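# Close the refrigerator door fully with a Stretch robot

## Task

Close the refrigerator door completely, so it stays shut without the robot holding it. Nothing may drop a long way, the door must not be slammed in either direction, and the robot must not tip over or be left leaning; any of these means failure.

## Robot and tools

ROBOT. A simulated Hello Robot Stretch 4, a single-arm machine: an omni-wheel base, a lift riding on a mast, one telescoping arm reaching forward, a wrist with yaw, pitch and roll, and a two-finger gripper. Height is roughly 1.6 m, and the base rim lies within 0.23 m of the base origin. It carries four cameras: head_camera, head_left_camera, head_right_camera and wrist_camera. A loose object may occasionally get a brief push from outside.

FRAMES. Base frame: origin on the floor beneath the base centre, x ahead, y to the left, z up. hand_pose is reported in this frame and is a point between the open fingertips. With all wrist joints at zero its axes line up with the base frame. The printed value may be slightly off. Odometry frame: the base frame as it stood when the scene began. base_odometry counts only wheel rotation, so slipping appears as travel. Heading is positive to the left, from -3.142 to 3.142.

execute_actions(actions, cameras). actions is a list holding a single action, or an empty list to just read state and images. An action has "base", "joints" or both, plus optional "pace" and "contact_limits". Alternatively it is {"end_of_arm": "enable_torque"} by itself, which restarts wrist or gripper motors that have switched off. All motions in an action begin together.
- base: exactly one relative move from where the base currently is. translate_m is straight travel in metres, forward positive, -2 to 2. strafe_m is sideways travel in metres, left positive, -2 to 2. rotate_rad turns in place in radians, counter-clockwise (left) positive, -3.2 to 3.2. Each counts from the base position in the latest state report.
- joints: absolute targets keyed by name. lift_m 0 to 1.2 m. arm_m 0 to 0.55 m of extension. wrist_yaw_rad -1.134 to 4.276, with 0 forward, positive to the left and 3.14 folded back; above 3.4 the arm may obstruct. wrist_pitch_rad -1.117 to 4.259, with 0 level and 1.57 pointing down. wrist_roll_rad -1.117 to 4.259, with 0 putting the fingers at equal height and positive clockwise as seen from behind. gripper_m -0.038 to 0.141, the fingertip gap in metres; values below 0 press the fingers together. Tolerances for done: lift/arm ±0.004, yaw/roll ±0.02, pitch ±0.05, gripper ±0.004. A joint target outside its range is clipped and reported. An unknown key or any other invalid value rejects the whole call and nothing moves.
- pace: "slow", "default", "fast" or "max". Base speed is 0.1/0.3/0.4/0.6 m/s and turning 1/2/3/4 rad/s, capped further when the lift is above 0.2, down to 0.3 m/s and 1 rad/s at lift 1.2.
- contact_limits: {"arm_m": value}, 0 (lightest) to 0.75, default 0.5, giving how hard the arm may push before it stops.
- cameras: a list of names, or "all"/null/omitted for all of them; [] returns no images. Any single action ends within 15 s.
A joint or base left out of an action may keep pushing toward its previous target without the status showing it.

wait(seconds 0 to 10): commands nothing and returns state and images. zoom_image(camera, region [x0,y0,x1,y1] pixels, at most 504x504) gives a closer look at the latest full image. read_manual gives licence text only. finished_scene(scene) closes the scene for good and reports success, so call it only once the door stays shut by itself. Responding without calling a tool ends everything.

RESULTS. base_status and joint_status report how each motion ended. "done" for the base means the wheels turned the full amount, slipping included. "off_target" means it stopped short and may still be pushing. "contact_stop_at_<key>" means it met resistance; the joint holds there, while the lift, arm or wheels can go slack (a slack lift may sink, slack wheels may roll). "limit_stop_at_tilt" means the lean exceeds 6 degrees and motion is blocked until it recovers. "limit_stop_at_own_body" means a self-collision was avoided; move away from the body. This is likely with pitch below -0.2 and roll below -0.4 or above 4. "torque_fault" means a wrist or gripper motor went limp and needs enable_torque. on_its_own lists what this call did not command; its "held at" gives the target being held. lidar_m gives 12 distances in 30-degree sectors: 1st ahead, 4th left, 7th behind, 10th right. "-" means nothing seen, or closer than 0.25 m. wrist_depth_mm is a 7x7 grid of depths in mm, 100 to 2000. turned_by_wheels and turned_by_imu differing by more than about 0.1 rad points to a collision or slip. base_tilt is in degrees, forward/right positive, with about 1.5 degrees of fixed bias. motor_effort is a percentage of maximum with its peak in brackets; a rest effort out of range suggests pushing or a load. Wheel effort positive means turning right.

TIPS. To unfold at the start, send lift_m 0.4 with wrist_yaw_rad 0. Find the door with the cameras and lidar, then push it closed gently: use a slow or default pace and a modest contact limit rather than hard shoves, so the door is not slammed. Stay clear of shelf items. Avoid hard or sustained pushes with the gripper held high, since they can tip the robot. Once the door is shut, back the gripper away and confirm it stays closed before finishing.

Each tool is called as name([rows], argument=value, ...), one row to a line, values as JSON.

## Session

I'll start by looking at the current state and camera images.

execute_actions(actions=[])

Scene clock: 0.00 s.
base_odometry: x=+0.000 y=+0.000 heading=+0.000 (m, m, rad; odometry frame)
turned_by_wheels: +0.000 (rad since the last result)
turned_by_imu: +0.000 (rad since the last result)
base_tilt: forward=+0.0 right=+0.4 (deg)
lidar_m: 1.02 0.83 0.80 0.90 0.94 0.90 1.03 1.21 1.49 3.22 1.25 1.25
base_status: not commanded
joint_positions: lift_m=+0.131 arm_m=+0.002 wrist_yaw_rad=+3.044 wrist_pitch_rad=-0.017 wrist_roll_rad=-0.005 gripper_m=+0.057
joint_status: not commanded
motor_effort: lift_m=+18 arm_m=-1 wrist_yaw_rad=-2 wrist_pitch_rad=-7 wrist_roll_rad=+0 gripper_m=-2 wheel_0=+1 wheel_1=+0 wheel_2=+1 (%)
hand_pose: x=-0.1058 y=+0.1151 z=+0.3142 quat_wxyz=(+0.049, +0.009, -0.003, +0.999) (m; base frame)
wrist_depth_mm: - 144 1366 1138 991 891 809 / 107 144 1366 1182 1008 878 809 / 109 143 1281 1160 1042 891 820 / 125 144 1281 1160 1008 891 809 / 1281 1618 1336 1160 1008 904 809 / 1255 1366 198 1138 198 891 798 / 891 842 866 113 831 798 788
pictures: head_camera, head_left_camera, head_right_camera, wrist_camera
Images, in order (width x height): head_camera 420x560, head_left_camera 420x672, head_right_camera 420x672, wrist_camera 616x392.

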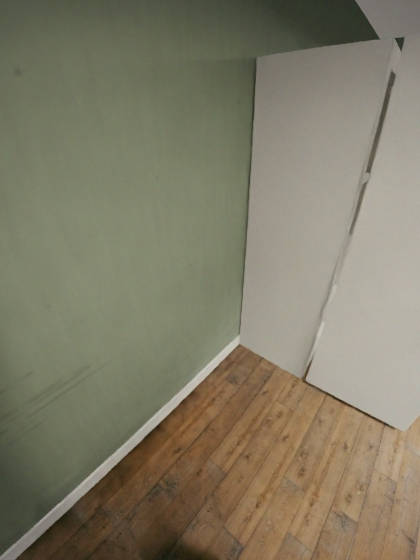

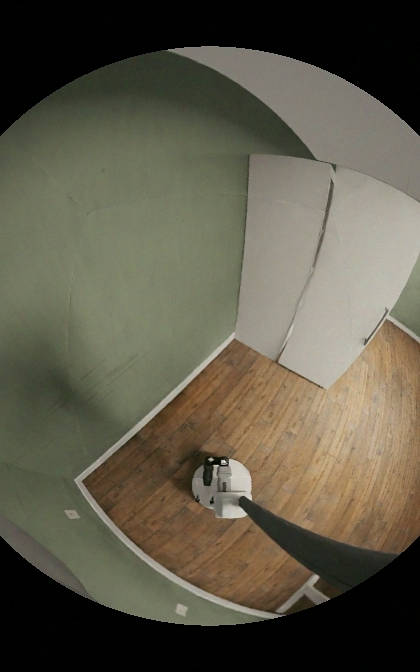

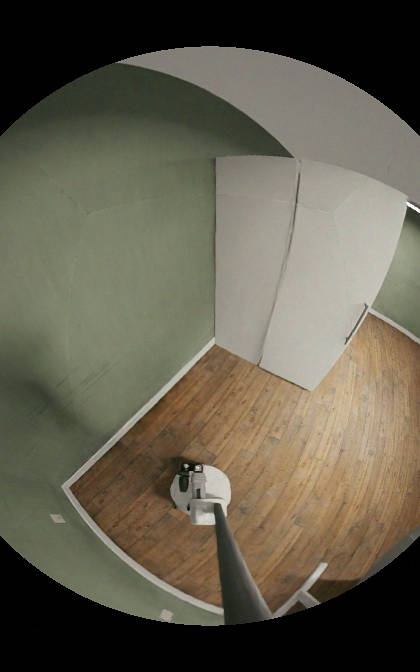

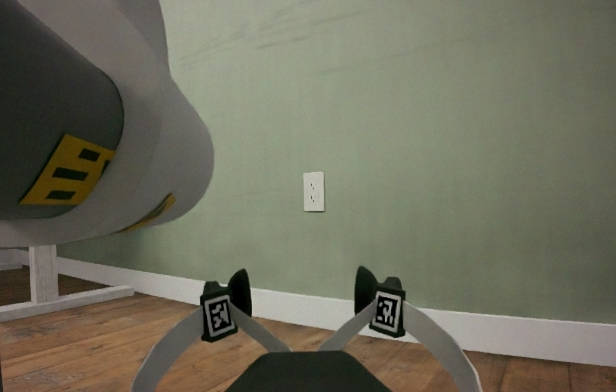

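zoom_image(camera="head_right_camera", region=[180, 130, 420, 630])

zoom_image(camera="head_camera", region=[220, 0, 420, 460])

Region (180, 130, 420, 630) of head_right_camera's 420x672 image, scaled by 1.008, with more detail than that image has; it fills the left 242 columns of this view, and the rest is white.

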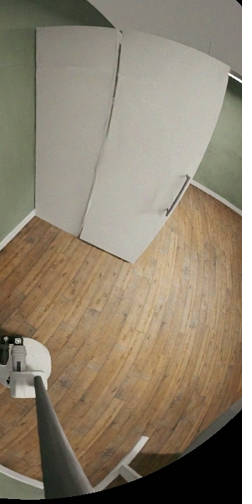

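Region (220, 0, 420, 460) of head_camera's 420x560 image, scaled by 1.096, with more detail than that image has; it fills the left 219 columns of this view, and the rest is white.

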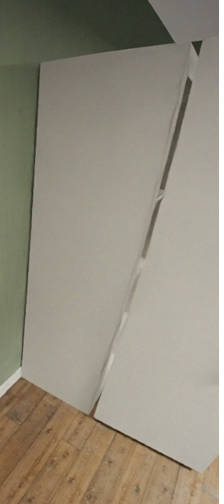

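execute_actions([
  {"base": {"strafe_m": -1.8}, "joints": {"lift_m": 0.4, "wrist_yaw_rad": 1.57, "gripper_m": 0.0}, "pace": "fast"},
])

Scene clock: 7.27 s.
base_odometry: x=+0.000 y=-1.800 heading=+0.000 (m, m, rad; odometry frame)
turned_by_wheels: +0.000 (rad since the last result)
turned_by_imu: +0.003 (rad since the last result)
base_tilt: forward=+0.2 right=+0.3 (deg)
lidar_m: 2.71 1.00 1.02 2.42 1.29 1.24 1.38 1.53 1.53 1.71 2.68 2.66
base_status: done
joint_positions: lift_m=+0.400 arm_m=+0.002 wrist_yaw_rad=+1.570 wrist_pitch_rad=-0.017 wrist_roll_rad=-0.005 gripper_m=+0.000
joint_status: all done
motor_effort: lift_m=+21(23) arm_m=-1(1) wrist_yaw_rad=-2(10) wrist_pitch_rad=-7(7) wrist_roll_rad=+0(2) gripper_m=-4(5) wheel_0=-2(13) wheel_1=+2(7) wheel_2=+0(1) (%)
hand_pose: x=+0.2603 y=+0.2884 z=+0.5830 quat_wxyz=(+0.707, +0.004, -0.008, +0.707) (m; base frame)
wrist_depth_mm: 1921 - - - - 1863 1618 / 1863 - - - - 1808 1661 / 1863 - - - - 1808 1708 / 1921 - - - - 1921 1661 / 1863 - - - - 1863 1661 / 1808 - - 205 - 1863 1618 / 1537 1430 183 113 750 1366 1397
pictures: head_camera, head_left_camera, head_right_camera, wrist_camera
Images, in order (width x height): head_camera 420x560, head_left_camera 420x672, head_right_camera 420x672, wrist_camera 616x392.

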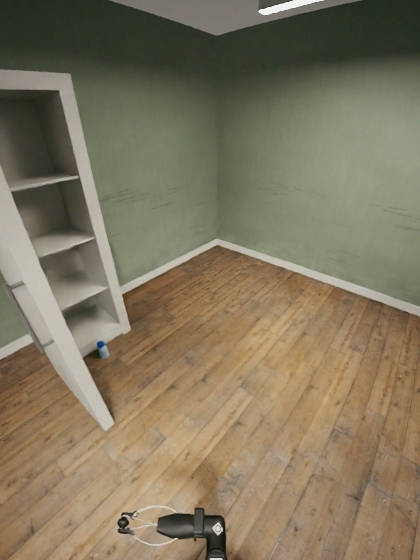

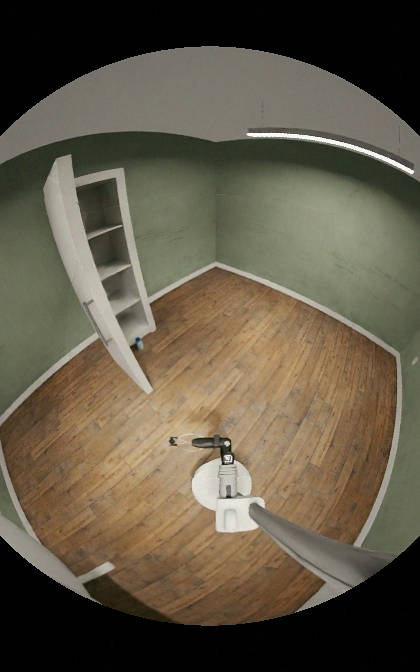

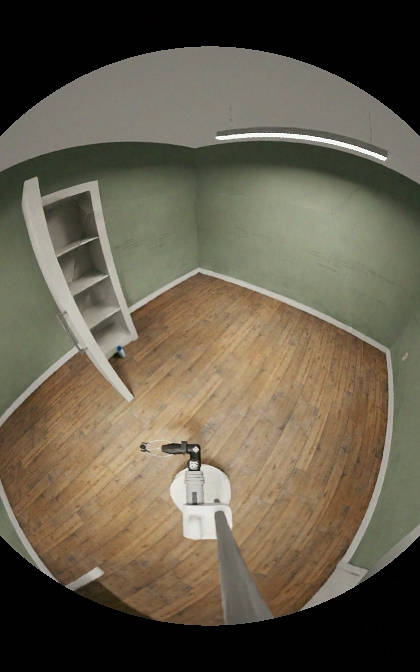

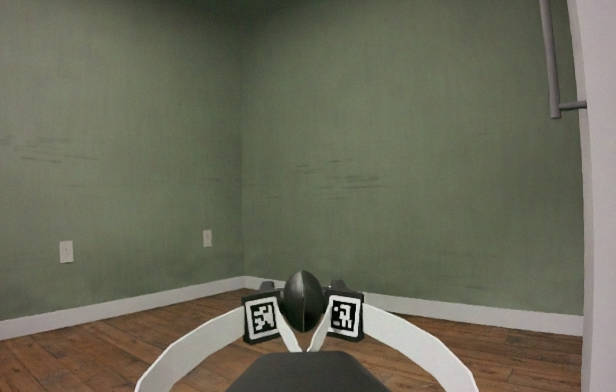

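zoom_image(camera="head_camera", region=[0, 260, 180, 440])

zoom_image(camera="head_camera", region=[0, 60, 200, 360])

Region (0, 260, 180, 440) of head_camera's 420x560 image, scaled by 2.800, with more detail than that image has.

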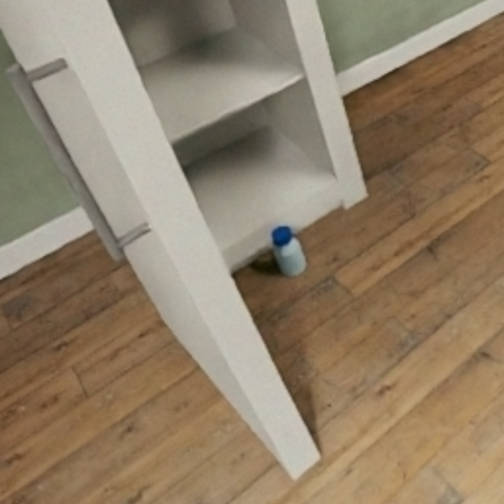

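Region (0, 60, 200, 360) of head_camera's 420x560 image, scaled by 1.680, with more detail than that image has.

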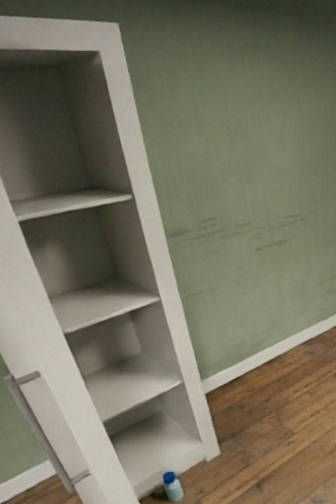

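execute_actions([
  {"base": {"translate_m": 0.52}, "joints": {"lift_m": 0.2, "arm_m": 0.15, "wrist_yaw_rad": 0.0, "wrist_pitch_rad": 0.6, "gripper_m": 0.13}, "pace": "fast"},
], cameras=["head_camera"])

execute_actions([
  {"base": {"rotate_rad": 0.91}, "pace": "default"},
])

Scene clock: 12.17 s.
base_odometry: x=+0.520 y=-1.800 heading=+0.000 (m, m, rad; odometry frame)
turned_by_wheels: +0.000 (rad since the last result)
turned_by_imu: -0.001 (rad since the last result)
base_tilt: forward=+0.2 right=+0.2 (deg)
lidar_m: 2.34 1.34 0.67 2.06 2.46 1.69 1.84 1.87 1.88 2.01 2.31 2.27
base_status: done
joint_positions: lift_m=+0.200 arm_m=+0.149 wrist_yaw_rad=+0.000 wrist_pitch_rad=+0.602 wrist_roll_rad=-0.005 gripper_m=+0.130
joint_status: all done
motor_effort: lift_m=+15(20) arm_m=+5(5) wrist_yaw_rad=-3(6) wrist_pitch_rad=-5(5) wrist_roll_rad=+1(1) gripper_m=+2(4) wheel_0=-1(7) wheel_1=+0(5) wheel_2=+2(12) (%)
hand_pose: x=+0.5579 y=-0.0874 z=+0.2151 quat_wxyz=(+0.955, -0.003, +0.296, +0.001) (m; base frame)
wrist_depth_mm: 1397 1618 1808 1756 1756 1661 1537 / 1255 1205 1182 1160 1160 1182 1205 / 878 866 854 842 854 854 866 / 676 683 676 676 683 676 668 / 554 559 559 559 559 554 554 / 469 439 477 480 442 455 466 / 415 407 418 112 421 407 413
pictures: head_camera
Images, in order (width x height): head_camera 420x560.

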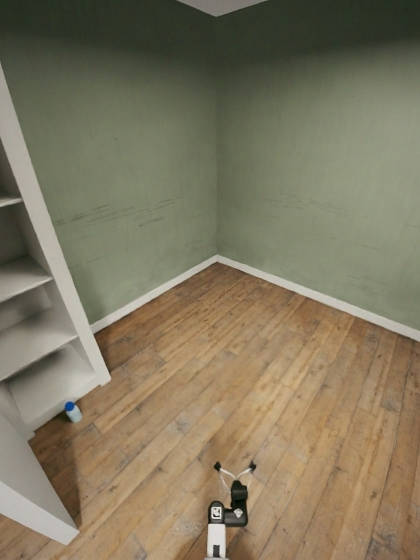

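Scene clock: 13.80 s.
base_odometry: x=+0.520 y=-1.800 heading=+0.910 (m, m, rad; odometry frame)
turned_by_wheels: +0.910 (rad since the last result)
turned_by_imu: +0.900 (rad since the last result)
base_tilt: forward=+0.2 right=+0.3 (deg)
lidar_m: 0.68 0.68 2.54 1.66 1.74 1.94 1.86 1.93 2.37 2.28 2.39 1.37
base_status: done
joint_positions: lift_m=+0.200 arm_m=+0.149 wrist_yaw_rad=+0.000 wrist_pitch_rad=+0.602 wrist_roll_rad=-0.005 gripper_m=+0.130
joint_status: not commanded
motor_effort: lift_m=+15(15) arm_m=+4(5) wrist_yaw_rad=-3(2) wrist_pitch_rad=-6(5) wrist_roll_rad=+1(1) gripper_m=+1(1) wheel_0=-1(6) wheel_1=+0(7) wheel_2=-1(3) (%)
hand_pose: x=+0.5579 y=-0.0874 z=+0.2151 quat_wxyz=(+0.955, -0.003, +0.296, +0.001) (m; base frame)
wrist_depth_mm: 377 559 1025 1182 1008 1397 1366 / 366 559 931 917 931 1182 1205 / 366 559 854 854 854 866 878 / 364 554 676 676 676 676 683 / 384 539 559 559 554 559 549 / 439 433 477 477 445 452 469 / 415 407 418 113 421 407 413
pictures: head_camera, head_left_camera, head_right_camera, wrist_camera
Images, in order (width x height): head_camera 420x560, head_left_camera 420x672, head_right_camera 420x672, wrist_camera 616x392.

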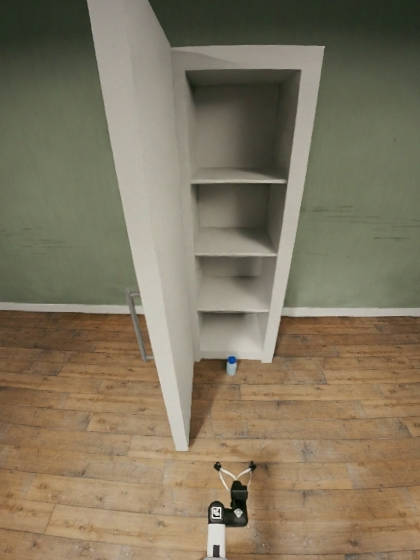

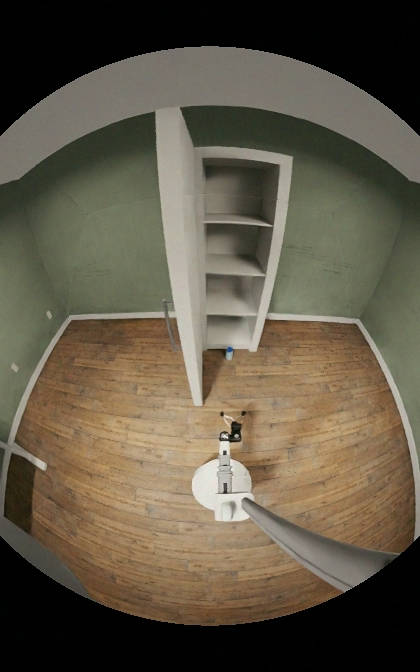

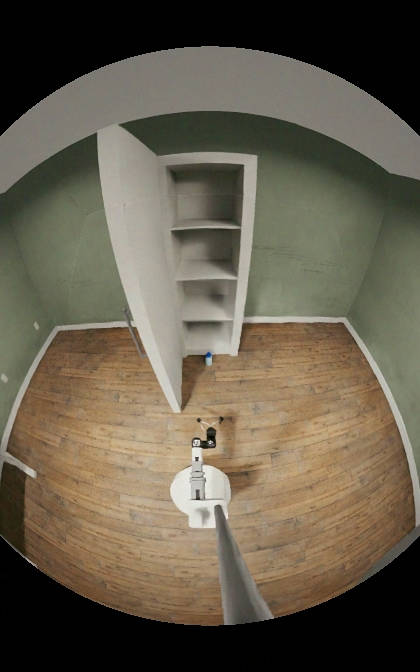

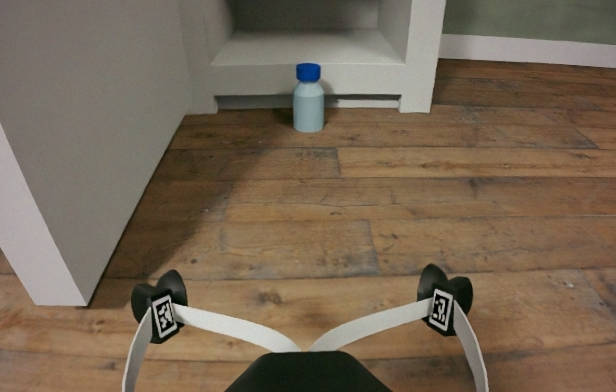

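zoom_image(camera="wrist_camera", region=[180, 20, 460, 160])

Region (180, 20, 460, 160) of wrist_camera's 616x392 image, scaled by 1.800.

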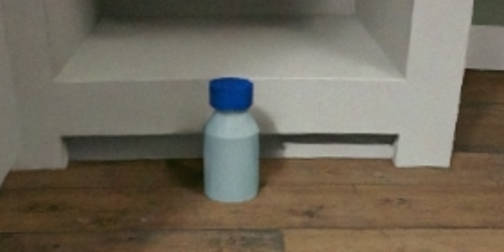

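execute_actions([
  {"base": {"translate_m": 0.32}, "joints": {"lift_m": 0.045, "arm_m": 0.40, "gripper_m": 0.14}, "pace": "fast"},
], cameras=["head_camera", "wrist_camera"])

Scene clock: 16.57 s.
base_odometry: x=+0.717 y=-1.547 heading=+0.910 (m, m, rad; odometry frame)
turned_by_wheels: +0.000 (rad since the last result)
turned_by_imu: -0.001 (rad since the last result)
base_tilt: forward=+0.1 right=+0.2 (deg)
lidar_m: 0.65 0.36 2.23 1.74 1.73 2.22 2.18 2.28 2.38 2.28 2.18 1.04
base_status: done
joint_positions: lift_m=+0.045 arm_m=+0.399 wrist_yaw_rad=+0.000 wrist_pitch_rad=+0.602 wrist_roll_rad=-0.005 gripper_m=+0.140
joint_status: all done
motor_effort: lift_m=+15(15) arm_m=+5(6) wrist_yaw_rad=-3(1) wrist_pitch_rad=-6(6) wrist_roll_rad=+0(1) gripper_m=+2(2) wheel_0=-1(8) wheel_1=+0(8) wheel_2=+2(11) (%)
hand_pose: x=+0.8079 y=-0.0874 z=+0.0601 quat_wxyz=(+0.955, -0.003, +0.296, +0.001) (m; base frame)
wrist_depth_mm: 340 436 492 480 480 462 364 / 359 368 370 282 366 370 368 / 387 397 399 286 399 399 397 / 404 404 404 303 399 402 402 / 330 332 334 324 332 330 329 / 279 216 283 285 266 264 278 / 247 243 249 112 251 243 -
pictures: head_camera, wrist_camera
Images, in order (width x height): head_camera 420x560, wrist_camera 616x392.

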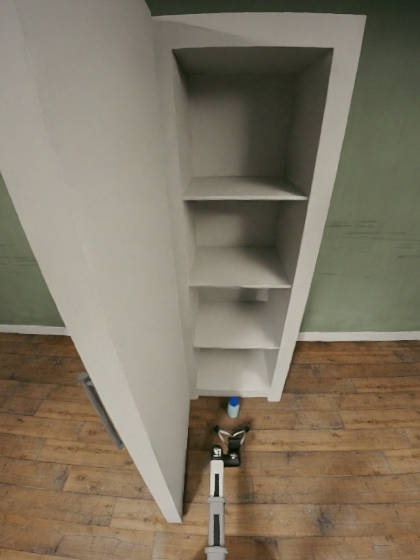

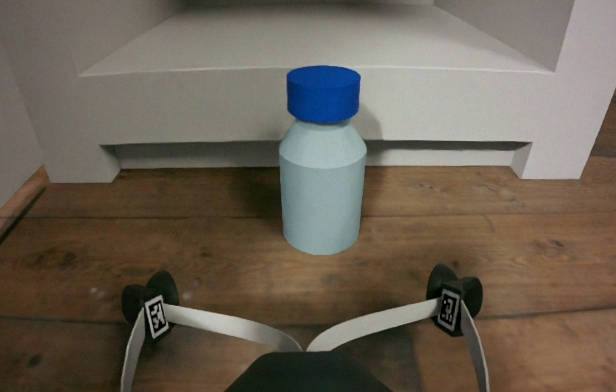

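execute_actions([
  {"joints": {"arm_m": 0.53, "wrist_yaw_rad": -0.07}, "pace": "default"},
], cameras=["wrist_camera"])

Scene clock: 18.30 s.
base_odometry: x=+0.717 y=-1.547 heading=+0.910 (m, m, rad; odometry frame)
turned_by_wheels: +0.000 (rad since the last result)
turned_by_imu: -0.001 (rad since the last result)
base_tilt: forward=+0.0 right=+0.3 (deg)
lidar_m: 0.64 0.38 2.25 1.71 1.74 2.24 2.18 2.28 2.37 2.27 2.18 1.04
base_status: not commanded
joint_positions: lift_m=+0.045 arm_m=+0.529 wrist_yaw_rad=-0.070 wrist_pitch_rad=+0.602 wrist_roll_rad=-0.005 gripper_m=+0.140
joint_status: all done
motor_effort: lift_m=+15(15) arm_m=+5(5) wrist_yaw_rad=-1(2) wrist_pitch_rad=-7(6) wrist_roll_rad=+1(3) gripper_m=+2(1) wheel_0=-1(1) wheel_1=+0(0) wheel_2=+2(2) (%)
hand_pose: x=+0.9311 y=-0.1038 z=+0.0601 quat_wxyz=(+0.954, +0.008, +0.296, -0.033) (m; base frame)
wrist_depth_mm: 375 477 484 477 480 415 324 / 325 322 315 310 312 317 312 / 251 257 257 191 266 272 277 / 271 277 282 162 296 301 309 / 319 330 322 181 332 330 327 / 279 216 266 184 220 263 276 / 247 242 244 113 251 243 -
pictures: wrist_camera
Images, in order (width x height): wrist_camera 616x392.

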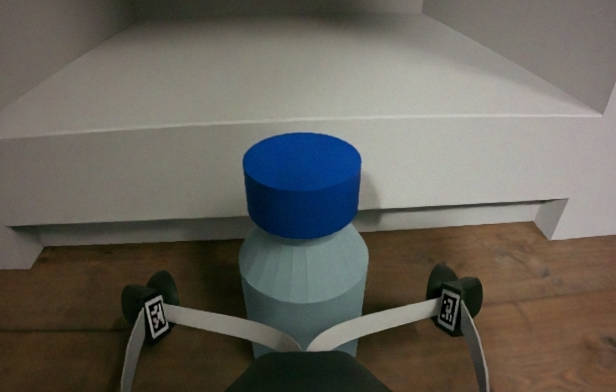

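execute_actions([
  {"joints": {"gripper_m": 0.03}, "pace": "fast"},
], cameras=["wrist_camera"])

Scene clock: 20.47 s.
base_odometry: x=+0.717 y=-1.547 heading=+0.910 (m, m, rad; odometry frame)
turned_by_wheels: +0.000 (rad since the last result)
turned_by_imu: -0.001 (rad since the last result)
base_tilt: forward=+0.2 right=+0.4 (deg)
lidar_m: 0.67 0.35 2.26 1.75 1.73 2.24 2.18 2.28 2.39 2.29 2.19 1.01
base_status: not commanded
joint_positions: lift_m=+0.045 arm_m=+0.529 wrist_yaw_rad=-0.070 wrist_pitch_rad=+0.606 wrist_roll_rad=-0.005 gripper_m=+0.031
joint_status: all done
motor_effort: lift_m=+15(16) arm_m=+5(4) wrist_yaw_rad=-3(2) wrist_pitch_rad=-17(18) wrist_roll_rad=-1(0) gripper_m=-20(22) wheel_0=-1(1) wheel_1=+0(0) wheel_2=+2(2) (%)
hand_pose: x=+0.9304 y=-0.1038 z=+0.0590 quat_wxyz=(+0.954, +0.008, +0.298, -0.033) (m; base frame)
wrist_depth_mm: 373 455 455 445 452 407 324 / 315 309 300 300 300 304 310 / 253 253 256 177 267 273 277 / 272 279 278 151 297 303 324 / 317 327 317 170 327 325 322 / 276 277 189 175 190 274 273 / 243 234 235 112 241 233 -
pictures: wrist_camera
Images, in order (width x height): wrist_camera 616x392.

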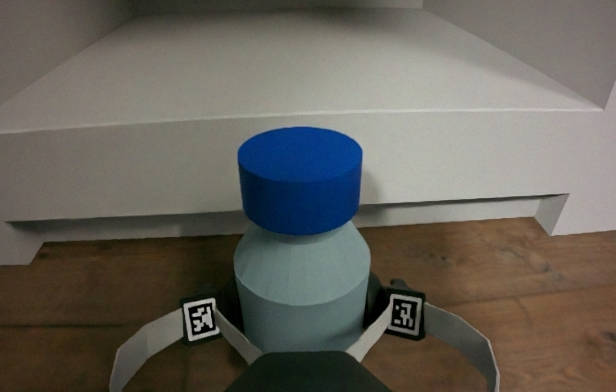

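execute_actions([
  {"base": {"strafe_m": -0.2}, "joints": {"lift_m": 0.06, "arm_m": 0.22, "wrist_yaw_rad": -1.1}, "pace": "default"},
], cameras=["head_camera", "wrist_camera"])

Scene clock: 25.73 s.
base_odometry: x=+0.875 y=-1.670 heading=+0.910 (m, m, rad; odometry frame)
turned_by_wheels: +0.000 (rad since the last result)
turned_by_imu: -0.001 (rad since the last result)
base_tilt: forward=+0.2 right=+0.2 (deg)
lidar_m: 0.99 0.50 0.50 1.92 1.96 2.27 2.18 2.27 2.18 2.09 2.15 1.60
base_status: done
joint_positions: lift_m=+0.060 arm_m=+0.221 wrist_yaw_rad=-1.100 wrist_pitch_rad=+0.607 wrist_roll_rad=-0.005 gripper_m=+0.031
joint_status: all done
motor_effort: lift_m=+23(24) arm_m=-5(5) wrist_yaw_rad=-1(9) wrist_pitch_rad=-19(19) wrist_roll_rad=+0(2) gripper_m=-20(20) wheel_0=+0(12) wheel_1=+1(10) wheel_2=+1(3) (%)
hand_pose: x=+0.4213 y=-0.2509 z=+0.0733 quat_wxyz=(+0.814, +0.154, +0.256, -0.498) (m; base frame)
wrist_depth_mm: 1060 1118 1098 1098 1118 1118 1160 / 759 750 732 732 723 759 768 / 544 539 535 177 539 544 549 / 427 430 413 151 424 424 427 / 349 349 342 171 353 351 349 / 294 297 189 174 190 298 297 / 260 251 254 113 259 252 -
pictures: head_camera, wrist_camera
Images, in order (width x height): head_camera 420x560, wrist_camera 616x392.

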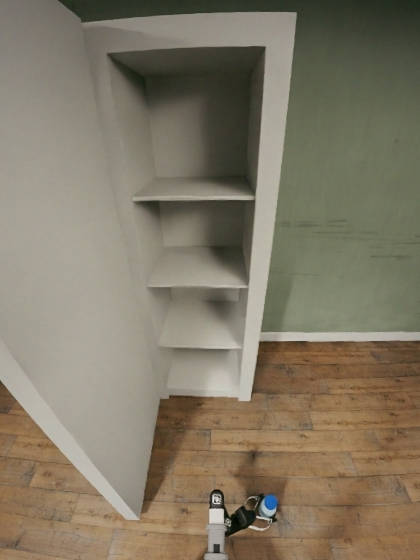

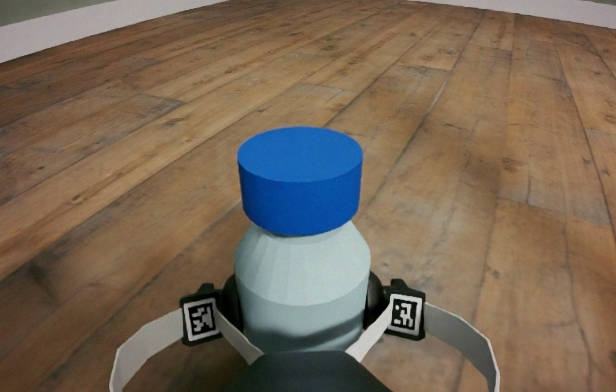

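execute_actions([
  {"joints": {"lift_m": 0.043, "gripper_m": 0.105}, "pace": "fast"},
], cameras=["wrist_camera"])

Scene clock: 27.40 s.
base_odometry: x=+0.875 y=-1.670 heading=+0.910 (m, m, rad; odometry frame)
turned_by_wheels: +0.000 (rad since the last result)
turned_by_imu: +0.000 (rad since the last result)
base_tilt: forward=+0.0 right=+0.3 (deg)
lidar_m: 1.00 0.51 0.49 1.91 1.95 2.26 2.17 2.27 2.18 2.09 2.18 0.45
base_status: not commanded
joint_positions: lift_m=+0.043 arm_m=+0.221 wrist_yaw_rad=-1.100 wrist_pitch_rad=+0.603 wrist_roll_rad=-0.005 gripper_m=+0.105
joint_status: all done
motor_effort: lift_m=+16(21) arm_m=-5(5) wrist_yaw_rad=+0(0) wrist_pitch_rad=-7(20) wrist_roll_rad=+1(1) gripper_m=+1(20) wheel_0=+0(0) wheel_1=+1(1) wheel_2=+1(0) (%)
hand_pose: x=+0.4216 y=-0.2515 z=+0.0579 quat_wxyz=(+0.815, +0.153, +0.254, -0.499) (m; base frame)
wrist_depth_mm: 1060 1078 1098 1060 1078 1098 1118 / 741 723 707 699 699 723 732 / 525 517 512 191 508 517 517 / 404 402 389 162 404 407 404 / 330 332 322 181 332 332 330 / 277 271 199 187 200 278 278 / 247 240 245 113 252 242 -
pictures: wrist_camera
Images, in order (width x height): wrist_camera 616x392.

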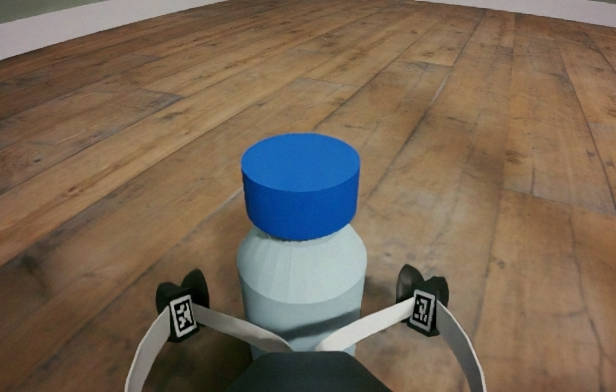

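execute_actions([
  {"joints": {"lift_m": 0.42}, "pace": "max"},
], cameras=["head_camera"])

Scene clock: 29.10 s.
base_odometry: x=+0.875 y=-1.670 heading=+0.910 (m, m, rad; odometry frame)
turned_by_wheels: +0.000 (rad since the last result)
turned_by_imu: -0.001 (rad since the last result)
base_tilt: forward=+0.0 right=+0.1 (deg)
lidar_m: 0.98 0.49 0.48 1.94 1.96 2.26 2.16 2.27 2.16 2.09 2.17 0.44
base_status: not commanded
joint_positions: lift_m=+0.420 arm_m=+0.221 wrist_yaw_rad=-1.100 wrist_pitch_rad=+0.602 wrist_roll_rad=-0.005 gripper_m=+0.105
joint_status: all done
motor_effort: lift_m=+21(24) arm_m=-5(5) wrist_yaw_rad=-1(1) wrist_pitch_rad=-6(6) wrist_roll_rad=+2(0) gripper_m=+0(0) wheel_0=+0(0) wheel_1=+1(1) wheel_2=+1(1) (%)
hand_pose: x=+0.4217 y=-0.2516 z=+0.4346 quat_wxyz=(+0.815, +0.153, +0.254, -0.499) (m; base frame)
wrist_depth_mm: 1098 1336 1756 - 1863 1756 1576 / 1138 1397 1756 1863 1863 1756 1661 / 1182 1308 1308 1336 1336 1336 1366 / 1078 1060 1060 1060 1060 1060 1060 / 878 866 878 878 878 891 878 / 732 715 218 750 204 732 732 / 647 634 647 113 668 647 647
pictures: head_camera
Images, in order (width x height): head_camera 420x560.

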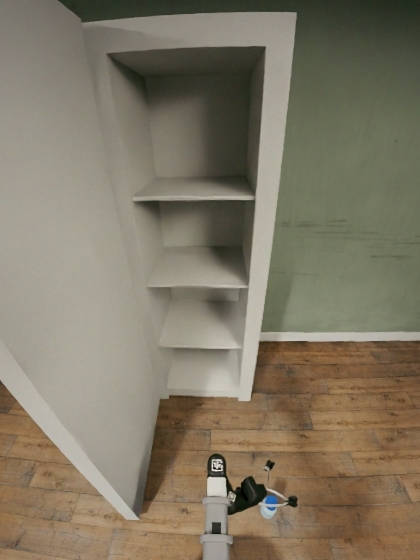

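execute_actions([
  {"base": {"strafe_m": 0.61}, "joints": {"arm_m": 0.0, "wrist_yaw_rad": 0.0, "wrist_pitch_rad": 1.57, "gripper_m": -0.01}, "pace": "fast"},
], cameras=["head_camera", "head_right_camera"])

Scene clock: 32.10 s.
base_odometry: x=+0.393 y=-1.296 heading=+0.910 (m, m, rad; odometry frame)
turned_by_wheels: +0.000 (rad since the last result)
turned_by_imu: -0.002 (rad since the last result)
base_tilt: forward=+0.1 right=+0.3 (deg)
lidar_m: 0.63 1.63 2.11 1.69 1.33 1.83 2.13 2.26 2.79 2.70 0.92 0.38
base_status: done
joint_positions: lift_m=+0.420 arm_m=+0.003 wrist_yaw_rad=+0.000 wrist_pitch_rad=+1.570 wrist_roll_rad=-0.005 gripper_m=-0.010
joint_status: all done
joint sent to its limit — the command would take arm_m past its lower limit, so that joint was sent only as far as its limit.
motor_effort: lift_m=+21(21) arm_m=-5(5) wrist_yaw_rad=+1(4) wrist_pitch_rad=-1(5) wrist_roll_rad=+0(2) gripper_m=-9(9) wheel_0=+1(13) wheel_1=-2(14) wheel_2=+0(1) (%)
hand_pose: x=+0.1737 y=-0.0874 z=+0.3095 quat_wxyz=(+0.707, -0.002, +0.707, +0.002) (m; base frame)
wrist_depth_mm: 530 535 535 539 362 306 544 / 530 530 530 535 535 544 544 / 530 530 535 535 539 539 544 / 525 530 530 535 535 539 544 / 525 330 322 327 539 544 539 / 329 320 320 204 373 539 539 / 319 319 320 113 325 539 544
pictures: head_camera, head_right_camera
Images, in order (width x height): head_camera 420x560, head_right_camera 420x672.

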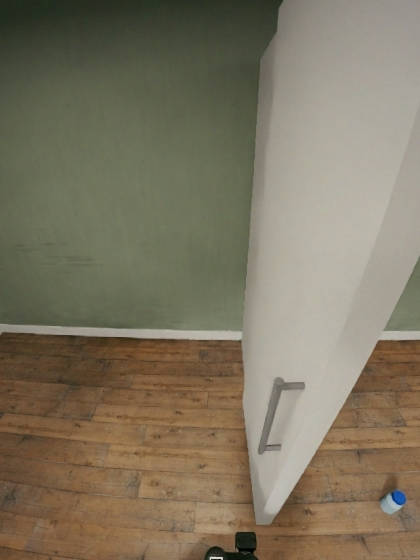

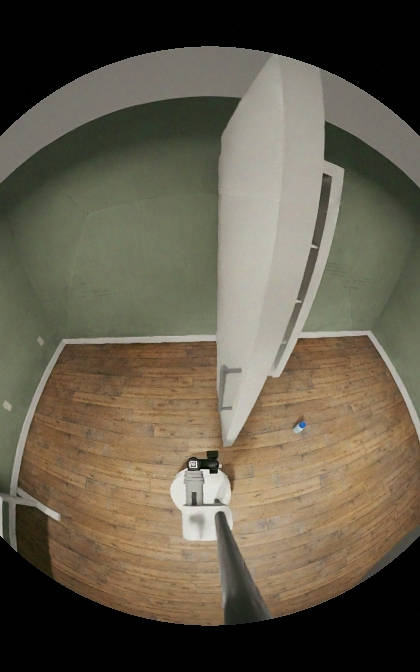

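execute_actions([
  {"joints": {"lift_m": 0.36, "arm_m": 0.09, "wrist_pitch_rad": 0.0}, "pace": "fast"},
], cameras=["head_camera", "wrist_camera"])

Scene clock: 33.77 s.
base_odometry: x=+0.393 y=-1.296 heading=+0.910 (m, m, rad; odometry frame)
turned_by_wheels: +0.000 (rad since the last result)
turned_by_imu: +0.000 (rad since the last result)
base_tilt: forward=+0.0 right=+0.2 (deg)
lidar_m: 0.66 1.64 2.12 1.68 1.30 1.84 2.16 2.29 2.79 2.69 0.93 0.39
base_status: not commanded
joint_positions: lift_m=+0.360 arm_m=+0.089 wrist_yaw_rad=+0.000 wrist_pitch_rad=+0.003 wrist_roll_rad=-0.005 gripper_m=-0.010
joint_status: all done
motor_effort: lift_m=+14(18) arm_m=+5(5) wrist_yaw_rad=-1(1) wrist_pitch_rad=-8(11) wrist_roll_rad=-1(1) gripper_m=-9(10) wheel_0=+1(1) wheel_1=-2(2) wheel_2=+1(0) (%)
hand_pose: x=+0.5486 y=-0.0874 z=+0.5376 quat_wxyz=(+1.000, -0.003, +0.001, +0.000) (m; base frame)
wrist_depth_mm: 1255 1255 1229 1255 336 180 - / 1255 1229 1255 1255 343 183 - / 1255 1255 1255 1255 351 186 - / 1255 1255 1255 1255 357 187 - / 1281 1255 1281 1229 357 189 - / 1255 1255 1255 204 260 187 - / 1255 1229 1205 112 300 163 -
pictures: head_camera, wrist_camera
Images, in order (width x height): head_camera 420x560, wrist_camera 616x392.

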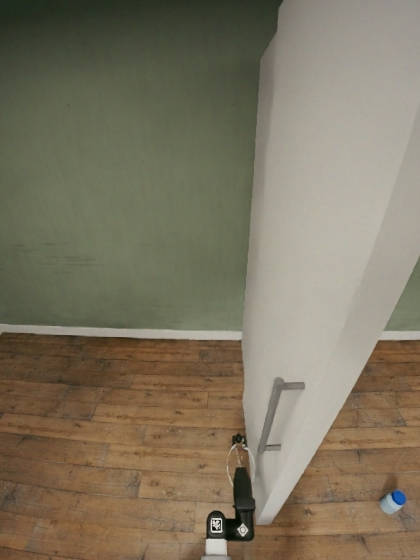

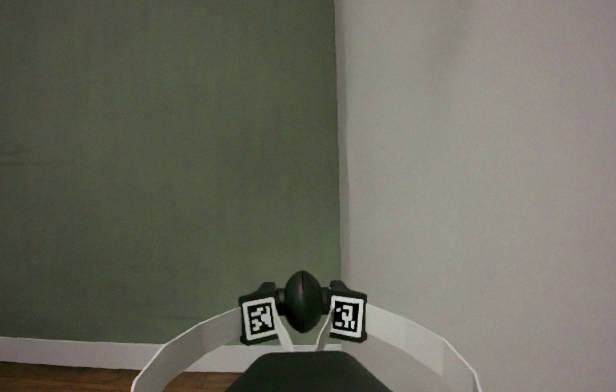

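execute_actions([
  {"base": {"strafe_m": -0.28}, "joints": {"arm_m": 0.17}, "pace": "slow"},
], cameras=["head_camera", "head_right_camera"])

Scene clock: 37.77 s.
base_odometry: x=+0.614 y=-1.467 heading=+0.910 (m, m, rad; odometry frame)
turned_by_wheels: +0.000 (rad since the last result)
turned_by_imu: +0.000 (rad since the last result)
base_tilt: forward=+0.1 right=+0.2 (deg)
lidar_m: 0.73 1.63 2.27 1.68 1.59 2.23 2.17 2.27 2.52 2.43 0.67 0.59
base_status: done
joint_positions: lift_m=+0.360 arm_m=+0.169 wrist_yaw_rad=+0.000 wrist_pitch_rad=+0.003 wrist_roll_rad=-0.005 gripper_m=-0.010
joint_status: all done
motor_effort: lift_m=+15(15) arm_m=+5(5) wrist_yaw_rad=-2(19) wrist_pitch_rad=-8(9) wrist_roll_rad=+0(2) gripper_m=-10(13) wheel_0=+3(10) wheel_1=-1(10) wheel_2=+2(5) (%)
hand_pose: x=+0.6285 y=-0.0873 z=+0.5377 quat_wxyz=(+1.000, -0.003, +0.001, +0.000) (m; base frame)
wrist_depth_mm: 1182 1160 480 389 332 285 - / 1160 1160 480 392 332 285 258 / 1160 1160 480 397 334 287 260 / 1205 1182 484 394 334 289 260 / 1160 1160 480 397 338 289 260 / 1182 1160 473 204 315 289 260 / 1160 1138 459 113 325 278 -
pictures: head_camera, head_right_camera
Images, in order (width x height): head_camera 420x560, head_right_camera 420x672.

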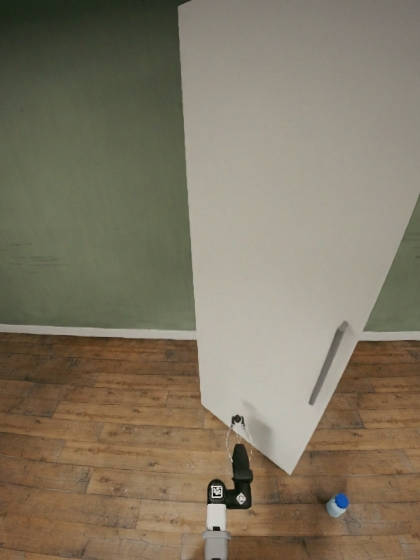

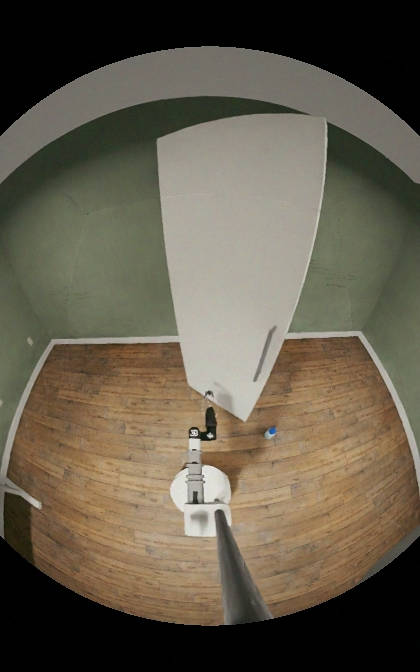

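execute_actions(actions=[], cameras=["head_camera"])

Scene clock: 37.80 s.
base_odometry: x=+0.614 y=-1.467 heading=+0.910 (m, m, rad; odometry frame)
turned_by_wheels: +0.000 (rad since the last result)
turned_by_imu: +0.000 (rad since the last result)
base_tilt: forward=+0.1 right=+0.3 (deg)
lidar_m: 0.73 1.62 2.22 1.73 1.61 2.23 2.17 2.28 2.50 2.43 0.69 0.60
base_status: done
joint_positions: lift_m=+0.360 arm_m=+0.169 wrist_yaw_rad=+0.000 wrist_pitch_rad=+0.003 wrist_roll_rad=-0.005 gripper_m=-0.010
joint_status: all done
motor_effort: lift_m=+15(15) arm_m=+5(5) wrist_yaw_rad=-3(19) wrist_pitch_rad=-7(9) wrist_roll_rad=+1(2) gripper_m=-10(13) wheel_0=+3(10) wheel_1=-1(10) wheel_2=+1(5) (%)
hand_pose: x=+0.6285 y=-0.0873 z=+0.5377 quat_wxyz=(+1.000, -0.003, +0.001, +0.000) (m; base frame)
wrist_depth_mm: 1182 1160 480 392 332 287 - / 1182 1182 484 394 334 289 260 / 1160 1160 480 397 336 290 263 / 1160 1160 488 399 338 291 263 / 1182 1160 488 397 336 290 263 / 1182 1182 473 204 319 291 263 / 1160 1182 462 113 327 279 263
pictures: head_camera
Images, in order (width x height): head_camera 420x560.

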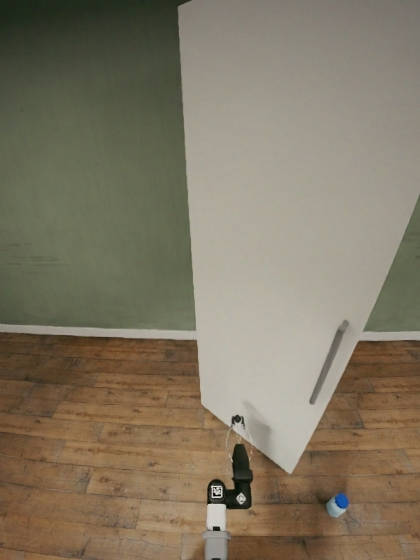

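wait(seconds=1.0)

Scene clock: 38.87 s.
base_odometry: x=+0.614 y=-1.467 heading=+0.910 (m, m, rad; odometry frame)
turned_by_wheels: +0.000 (rad since the last result)
turned_by_imu: +0.000 (rad since the last result)
base_tilt: forward=+0.1 right=+0.1 (deg)
lidar_m: 0.75 1.65 2.22 1.69 1.58 2.23 2.17 2.27 2.51 2.43 0.69 0.67
base_status: done
joint_positions: lift_m=+0.360 arm_m=+0.169 wrist_yaw_rad=+0.000 wrist_pitch_rad=+0.003 wrist_roll_rad=-0.005 gripper_m=-0.010
joint_status: all done
motor_effort: lift_m=+15(15) arm_m=+5(5) wrist_yaw_rad=-4(19) wrist_pitch_rad=-8(9) wrist_roll_rad=+0(2) gripper_m=-10(13) wheel_0=+3(10) wheel_1=-1(10) wheel_2=+1(5) (%)
hand_pose: x=+0.6285 y=-0.0873 z=+0.5377 quat_wxyz=(+1.000, -0.003, +0.001, +0.000) (m; base frame)
wrist_depth_mm: 1160 1182 504 436 387 345 320 / 1182 1182 508 442 389 349 322 / 1182 1160 504 442 392 351 325 / 1182 1160 504 442 392 351 324 / 1160 1182 508 442 394 353 325 / 1182 1160 500 204 375 351 324 / 1138 1160 488 113 382 340 324
wait: 1.00 s; at rest by 0.20 s
pictures: head_camera, head_left_camera, head_right_camera, wrist_camera
Images, in order (width x height): head_camera 420x560, head_left_camera 420x672, head_right_camera 420x672, wrist_camera 616x392.

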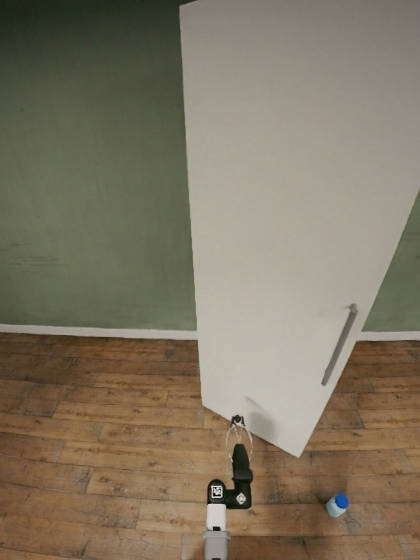

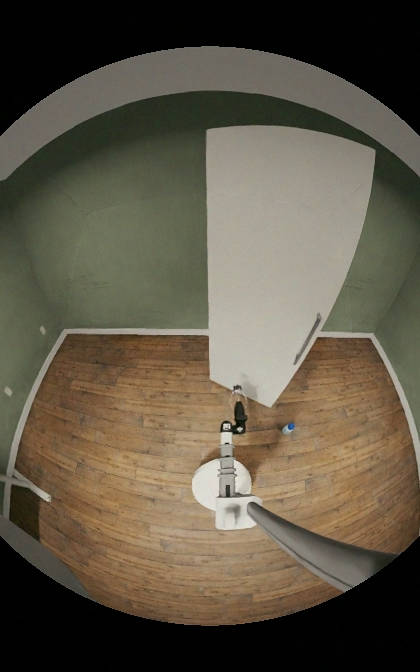

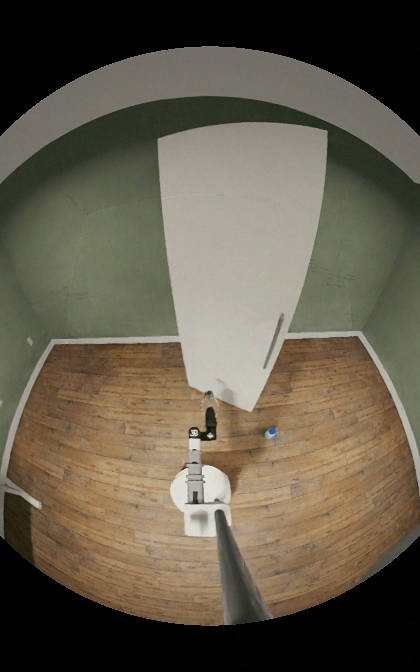

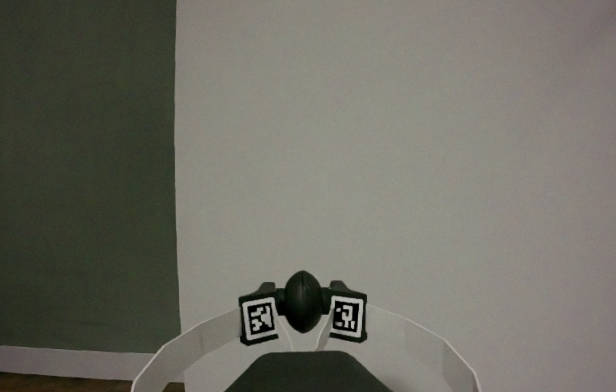

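wait(seconds=3.0)

Scene clock: 42.03 s.
base_odometry: x=+0.614 y=-1.467 heading=+0.910 (m, m, rad; odometry frame)
turned_by_wheels: +0.000 (rad since the last result)
turned_by_imu: -0.001 (rad since the last result)
base_tilt: forward=+0.2 right=+0.3 (deg)
lidar_m: 0.91 1.62 2.25 1.68 1.59 2.24 2.17 2.28 2.52 2.42 0.67 0.97
base_status: done
joint_positions: lift_m=+0.360 arm_m=+0.169 wrist_yaw_rad=+0.000 wrist_pitch_rad=+0.003 wrist_roll_rad=-0.005 gripper_m=-0.010
joint_status: all done
motor_effort: lift_m=+15(15) arm_m=+4(5) wrist_yaw_rad=-2(19) wrist_pitch_rad=-8(9) wrist_roll_rad=+2(2) gripper_m=-9(13) wheel_0=+3(10) wheel_1=-1(10) wheel_2=+1(5) (%)
hand_pose: x=+0.6285 y=-0.0873 z=+0.5377 quat_wxyz=(+1.000, -0.003, +0.001, +0.000) (m; base frame)
wrist_depth_mm: 1160 1160 539 544 544 544 544 / 1138 1160 544 544 539 539 539 / 1182 1160 549 539 544 544 539 / 1182 1160 544 539 544 549 544 / 1182 1138 539 544 544 544 544 / 1160 1182 544 204 544 549 544 / 1160 1182 544 113 544 544 544
wait: 3.00 s; at rest by 0.10 s
pictures: head_camera, head_left_camera, head_right_camera, wrist_camera
Images, in order (width x height): head_camera 420x560, head_left_camera 420x672, head_right_camera 420x672, wrist_camera 616x392.

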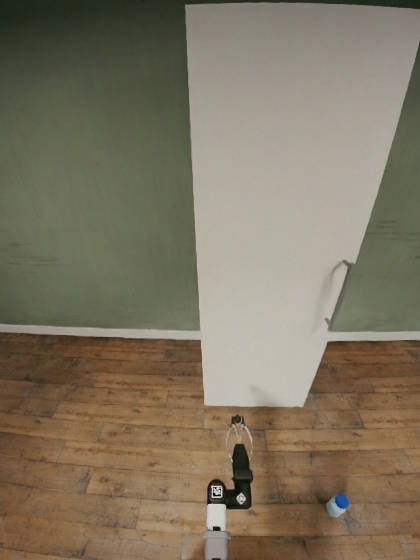

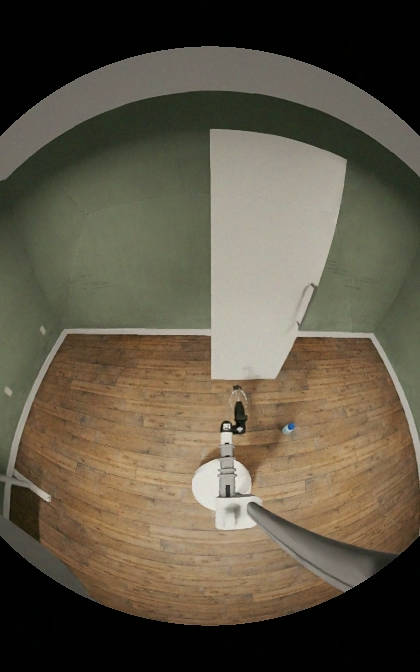

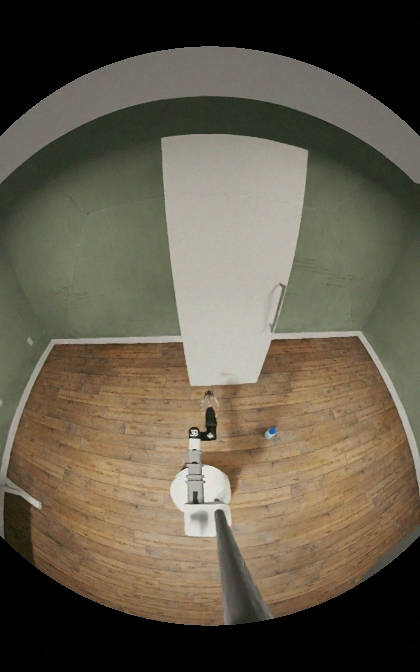

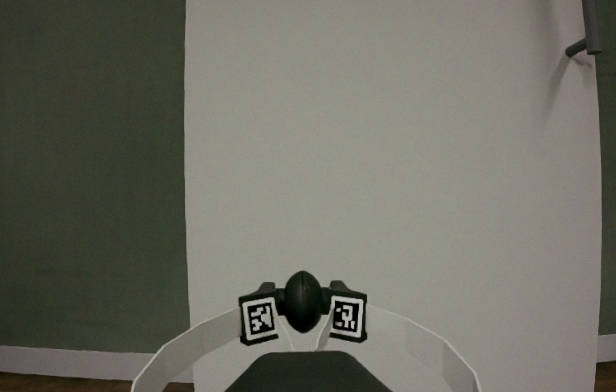

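wait(seconds=2.0)

Scene clock: 44.10 s.
base_odometry: x=+0.614 y=-1.467 heading=+0.910 (m, m, rad; odometry frame)
turned_by_wheels: +0.000 (rad since the last result)
turned_by_imu: -0.001 (rad since the last result)
base_tilt: forward=+0.2 right=+0.3 (deg)
lidar_m: 0.92 1.63 2.23 1.67 1.62 2.24 2.15 2.26 2.51 2.40 0.67 0.94
base_status: done
joint_positions: lift_m=+0.360 arm_m=+0.169 wrist_yaw_rad=+0.000 wrist_pitch_rad=+0.003 wrist_roll_rad=-0.005 gripper_m=-0.010
joint_status: all done
motor_effort: lift_m=+15(15) arm_m=+5(5) wrist_yaw_rad=-2(19) wrist_pitch_rad=-8(9) wrist_roll_rad=-1(2) gripper_m=-10(13) wheel_0=+2(10) wheel_1=-1(10) wheel_2=+1(5) (%)
hand_pose: x=+0.6285 y=-0.0873 z=+0.5377 quat_wxyz=(+1.000, -0.003, +0.001, +0.000) (m; base frame)
wrist_depth_mm: 1160 1160 544 544 539 539 544 / 1160 1160 544 544 544 544 544 / 1160 1160 544 549 539 544 544 / 1182 1160 544 544 549 544 544 / 1182 1182 539 544 544 544 539 / 1160 1182 544 204 544 544 544 / 1160 1160 544 113 544 544 544
wait: 2.00 s; at rest by 0.20 s
pictures: head_camera, head_left_camera, head_right_camera, wrist_camera
Images, in order (width x height): head_camera 420x560, head_left_camera 420x672, head_right_camera 420x672, wrist_camera 616x392.

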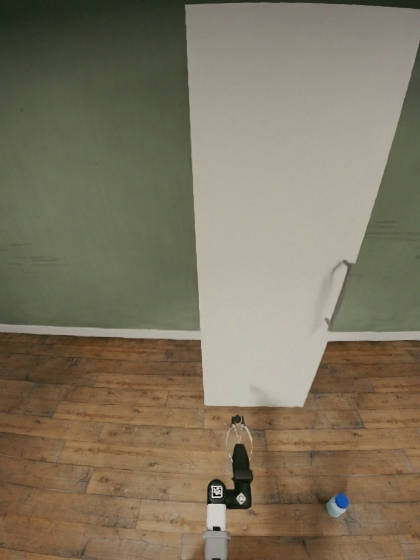

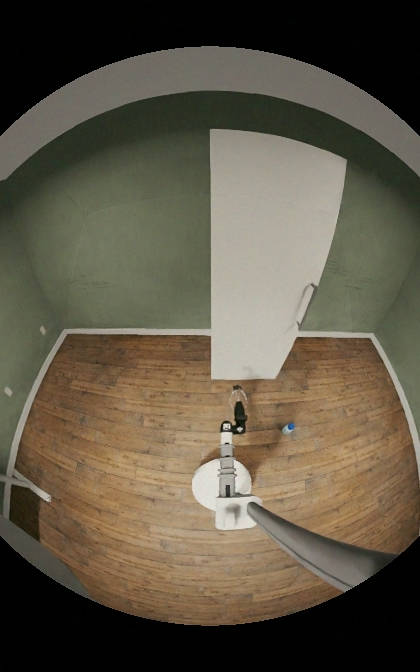

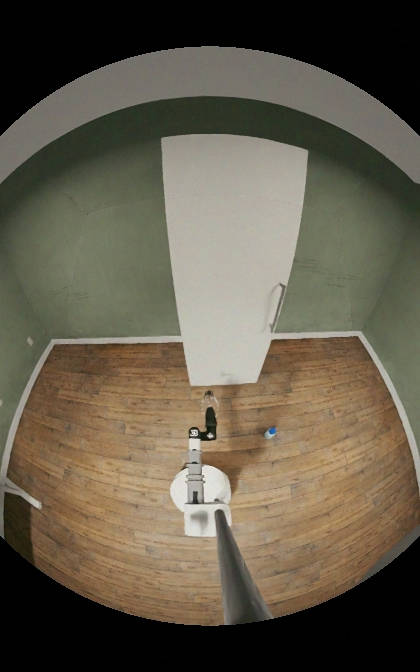

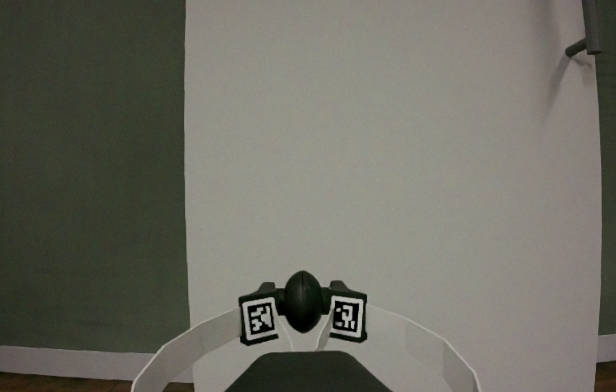

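finished_scene(scene=1)

The scene is finished: the task was done.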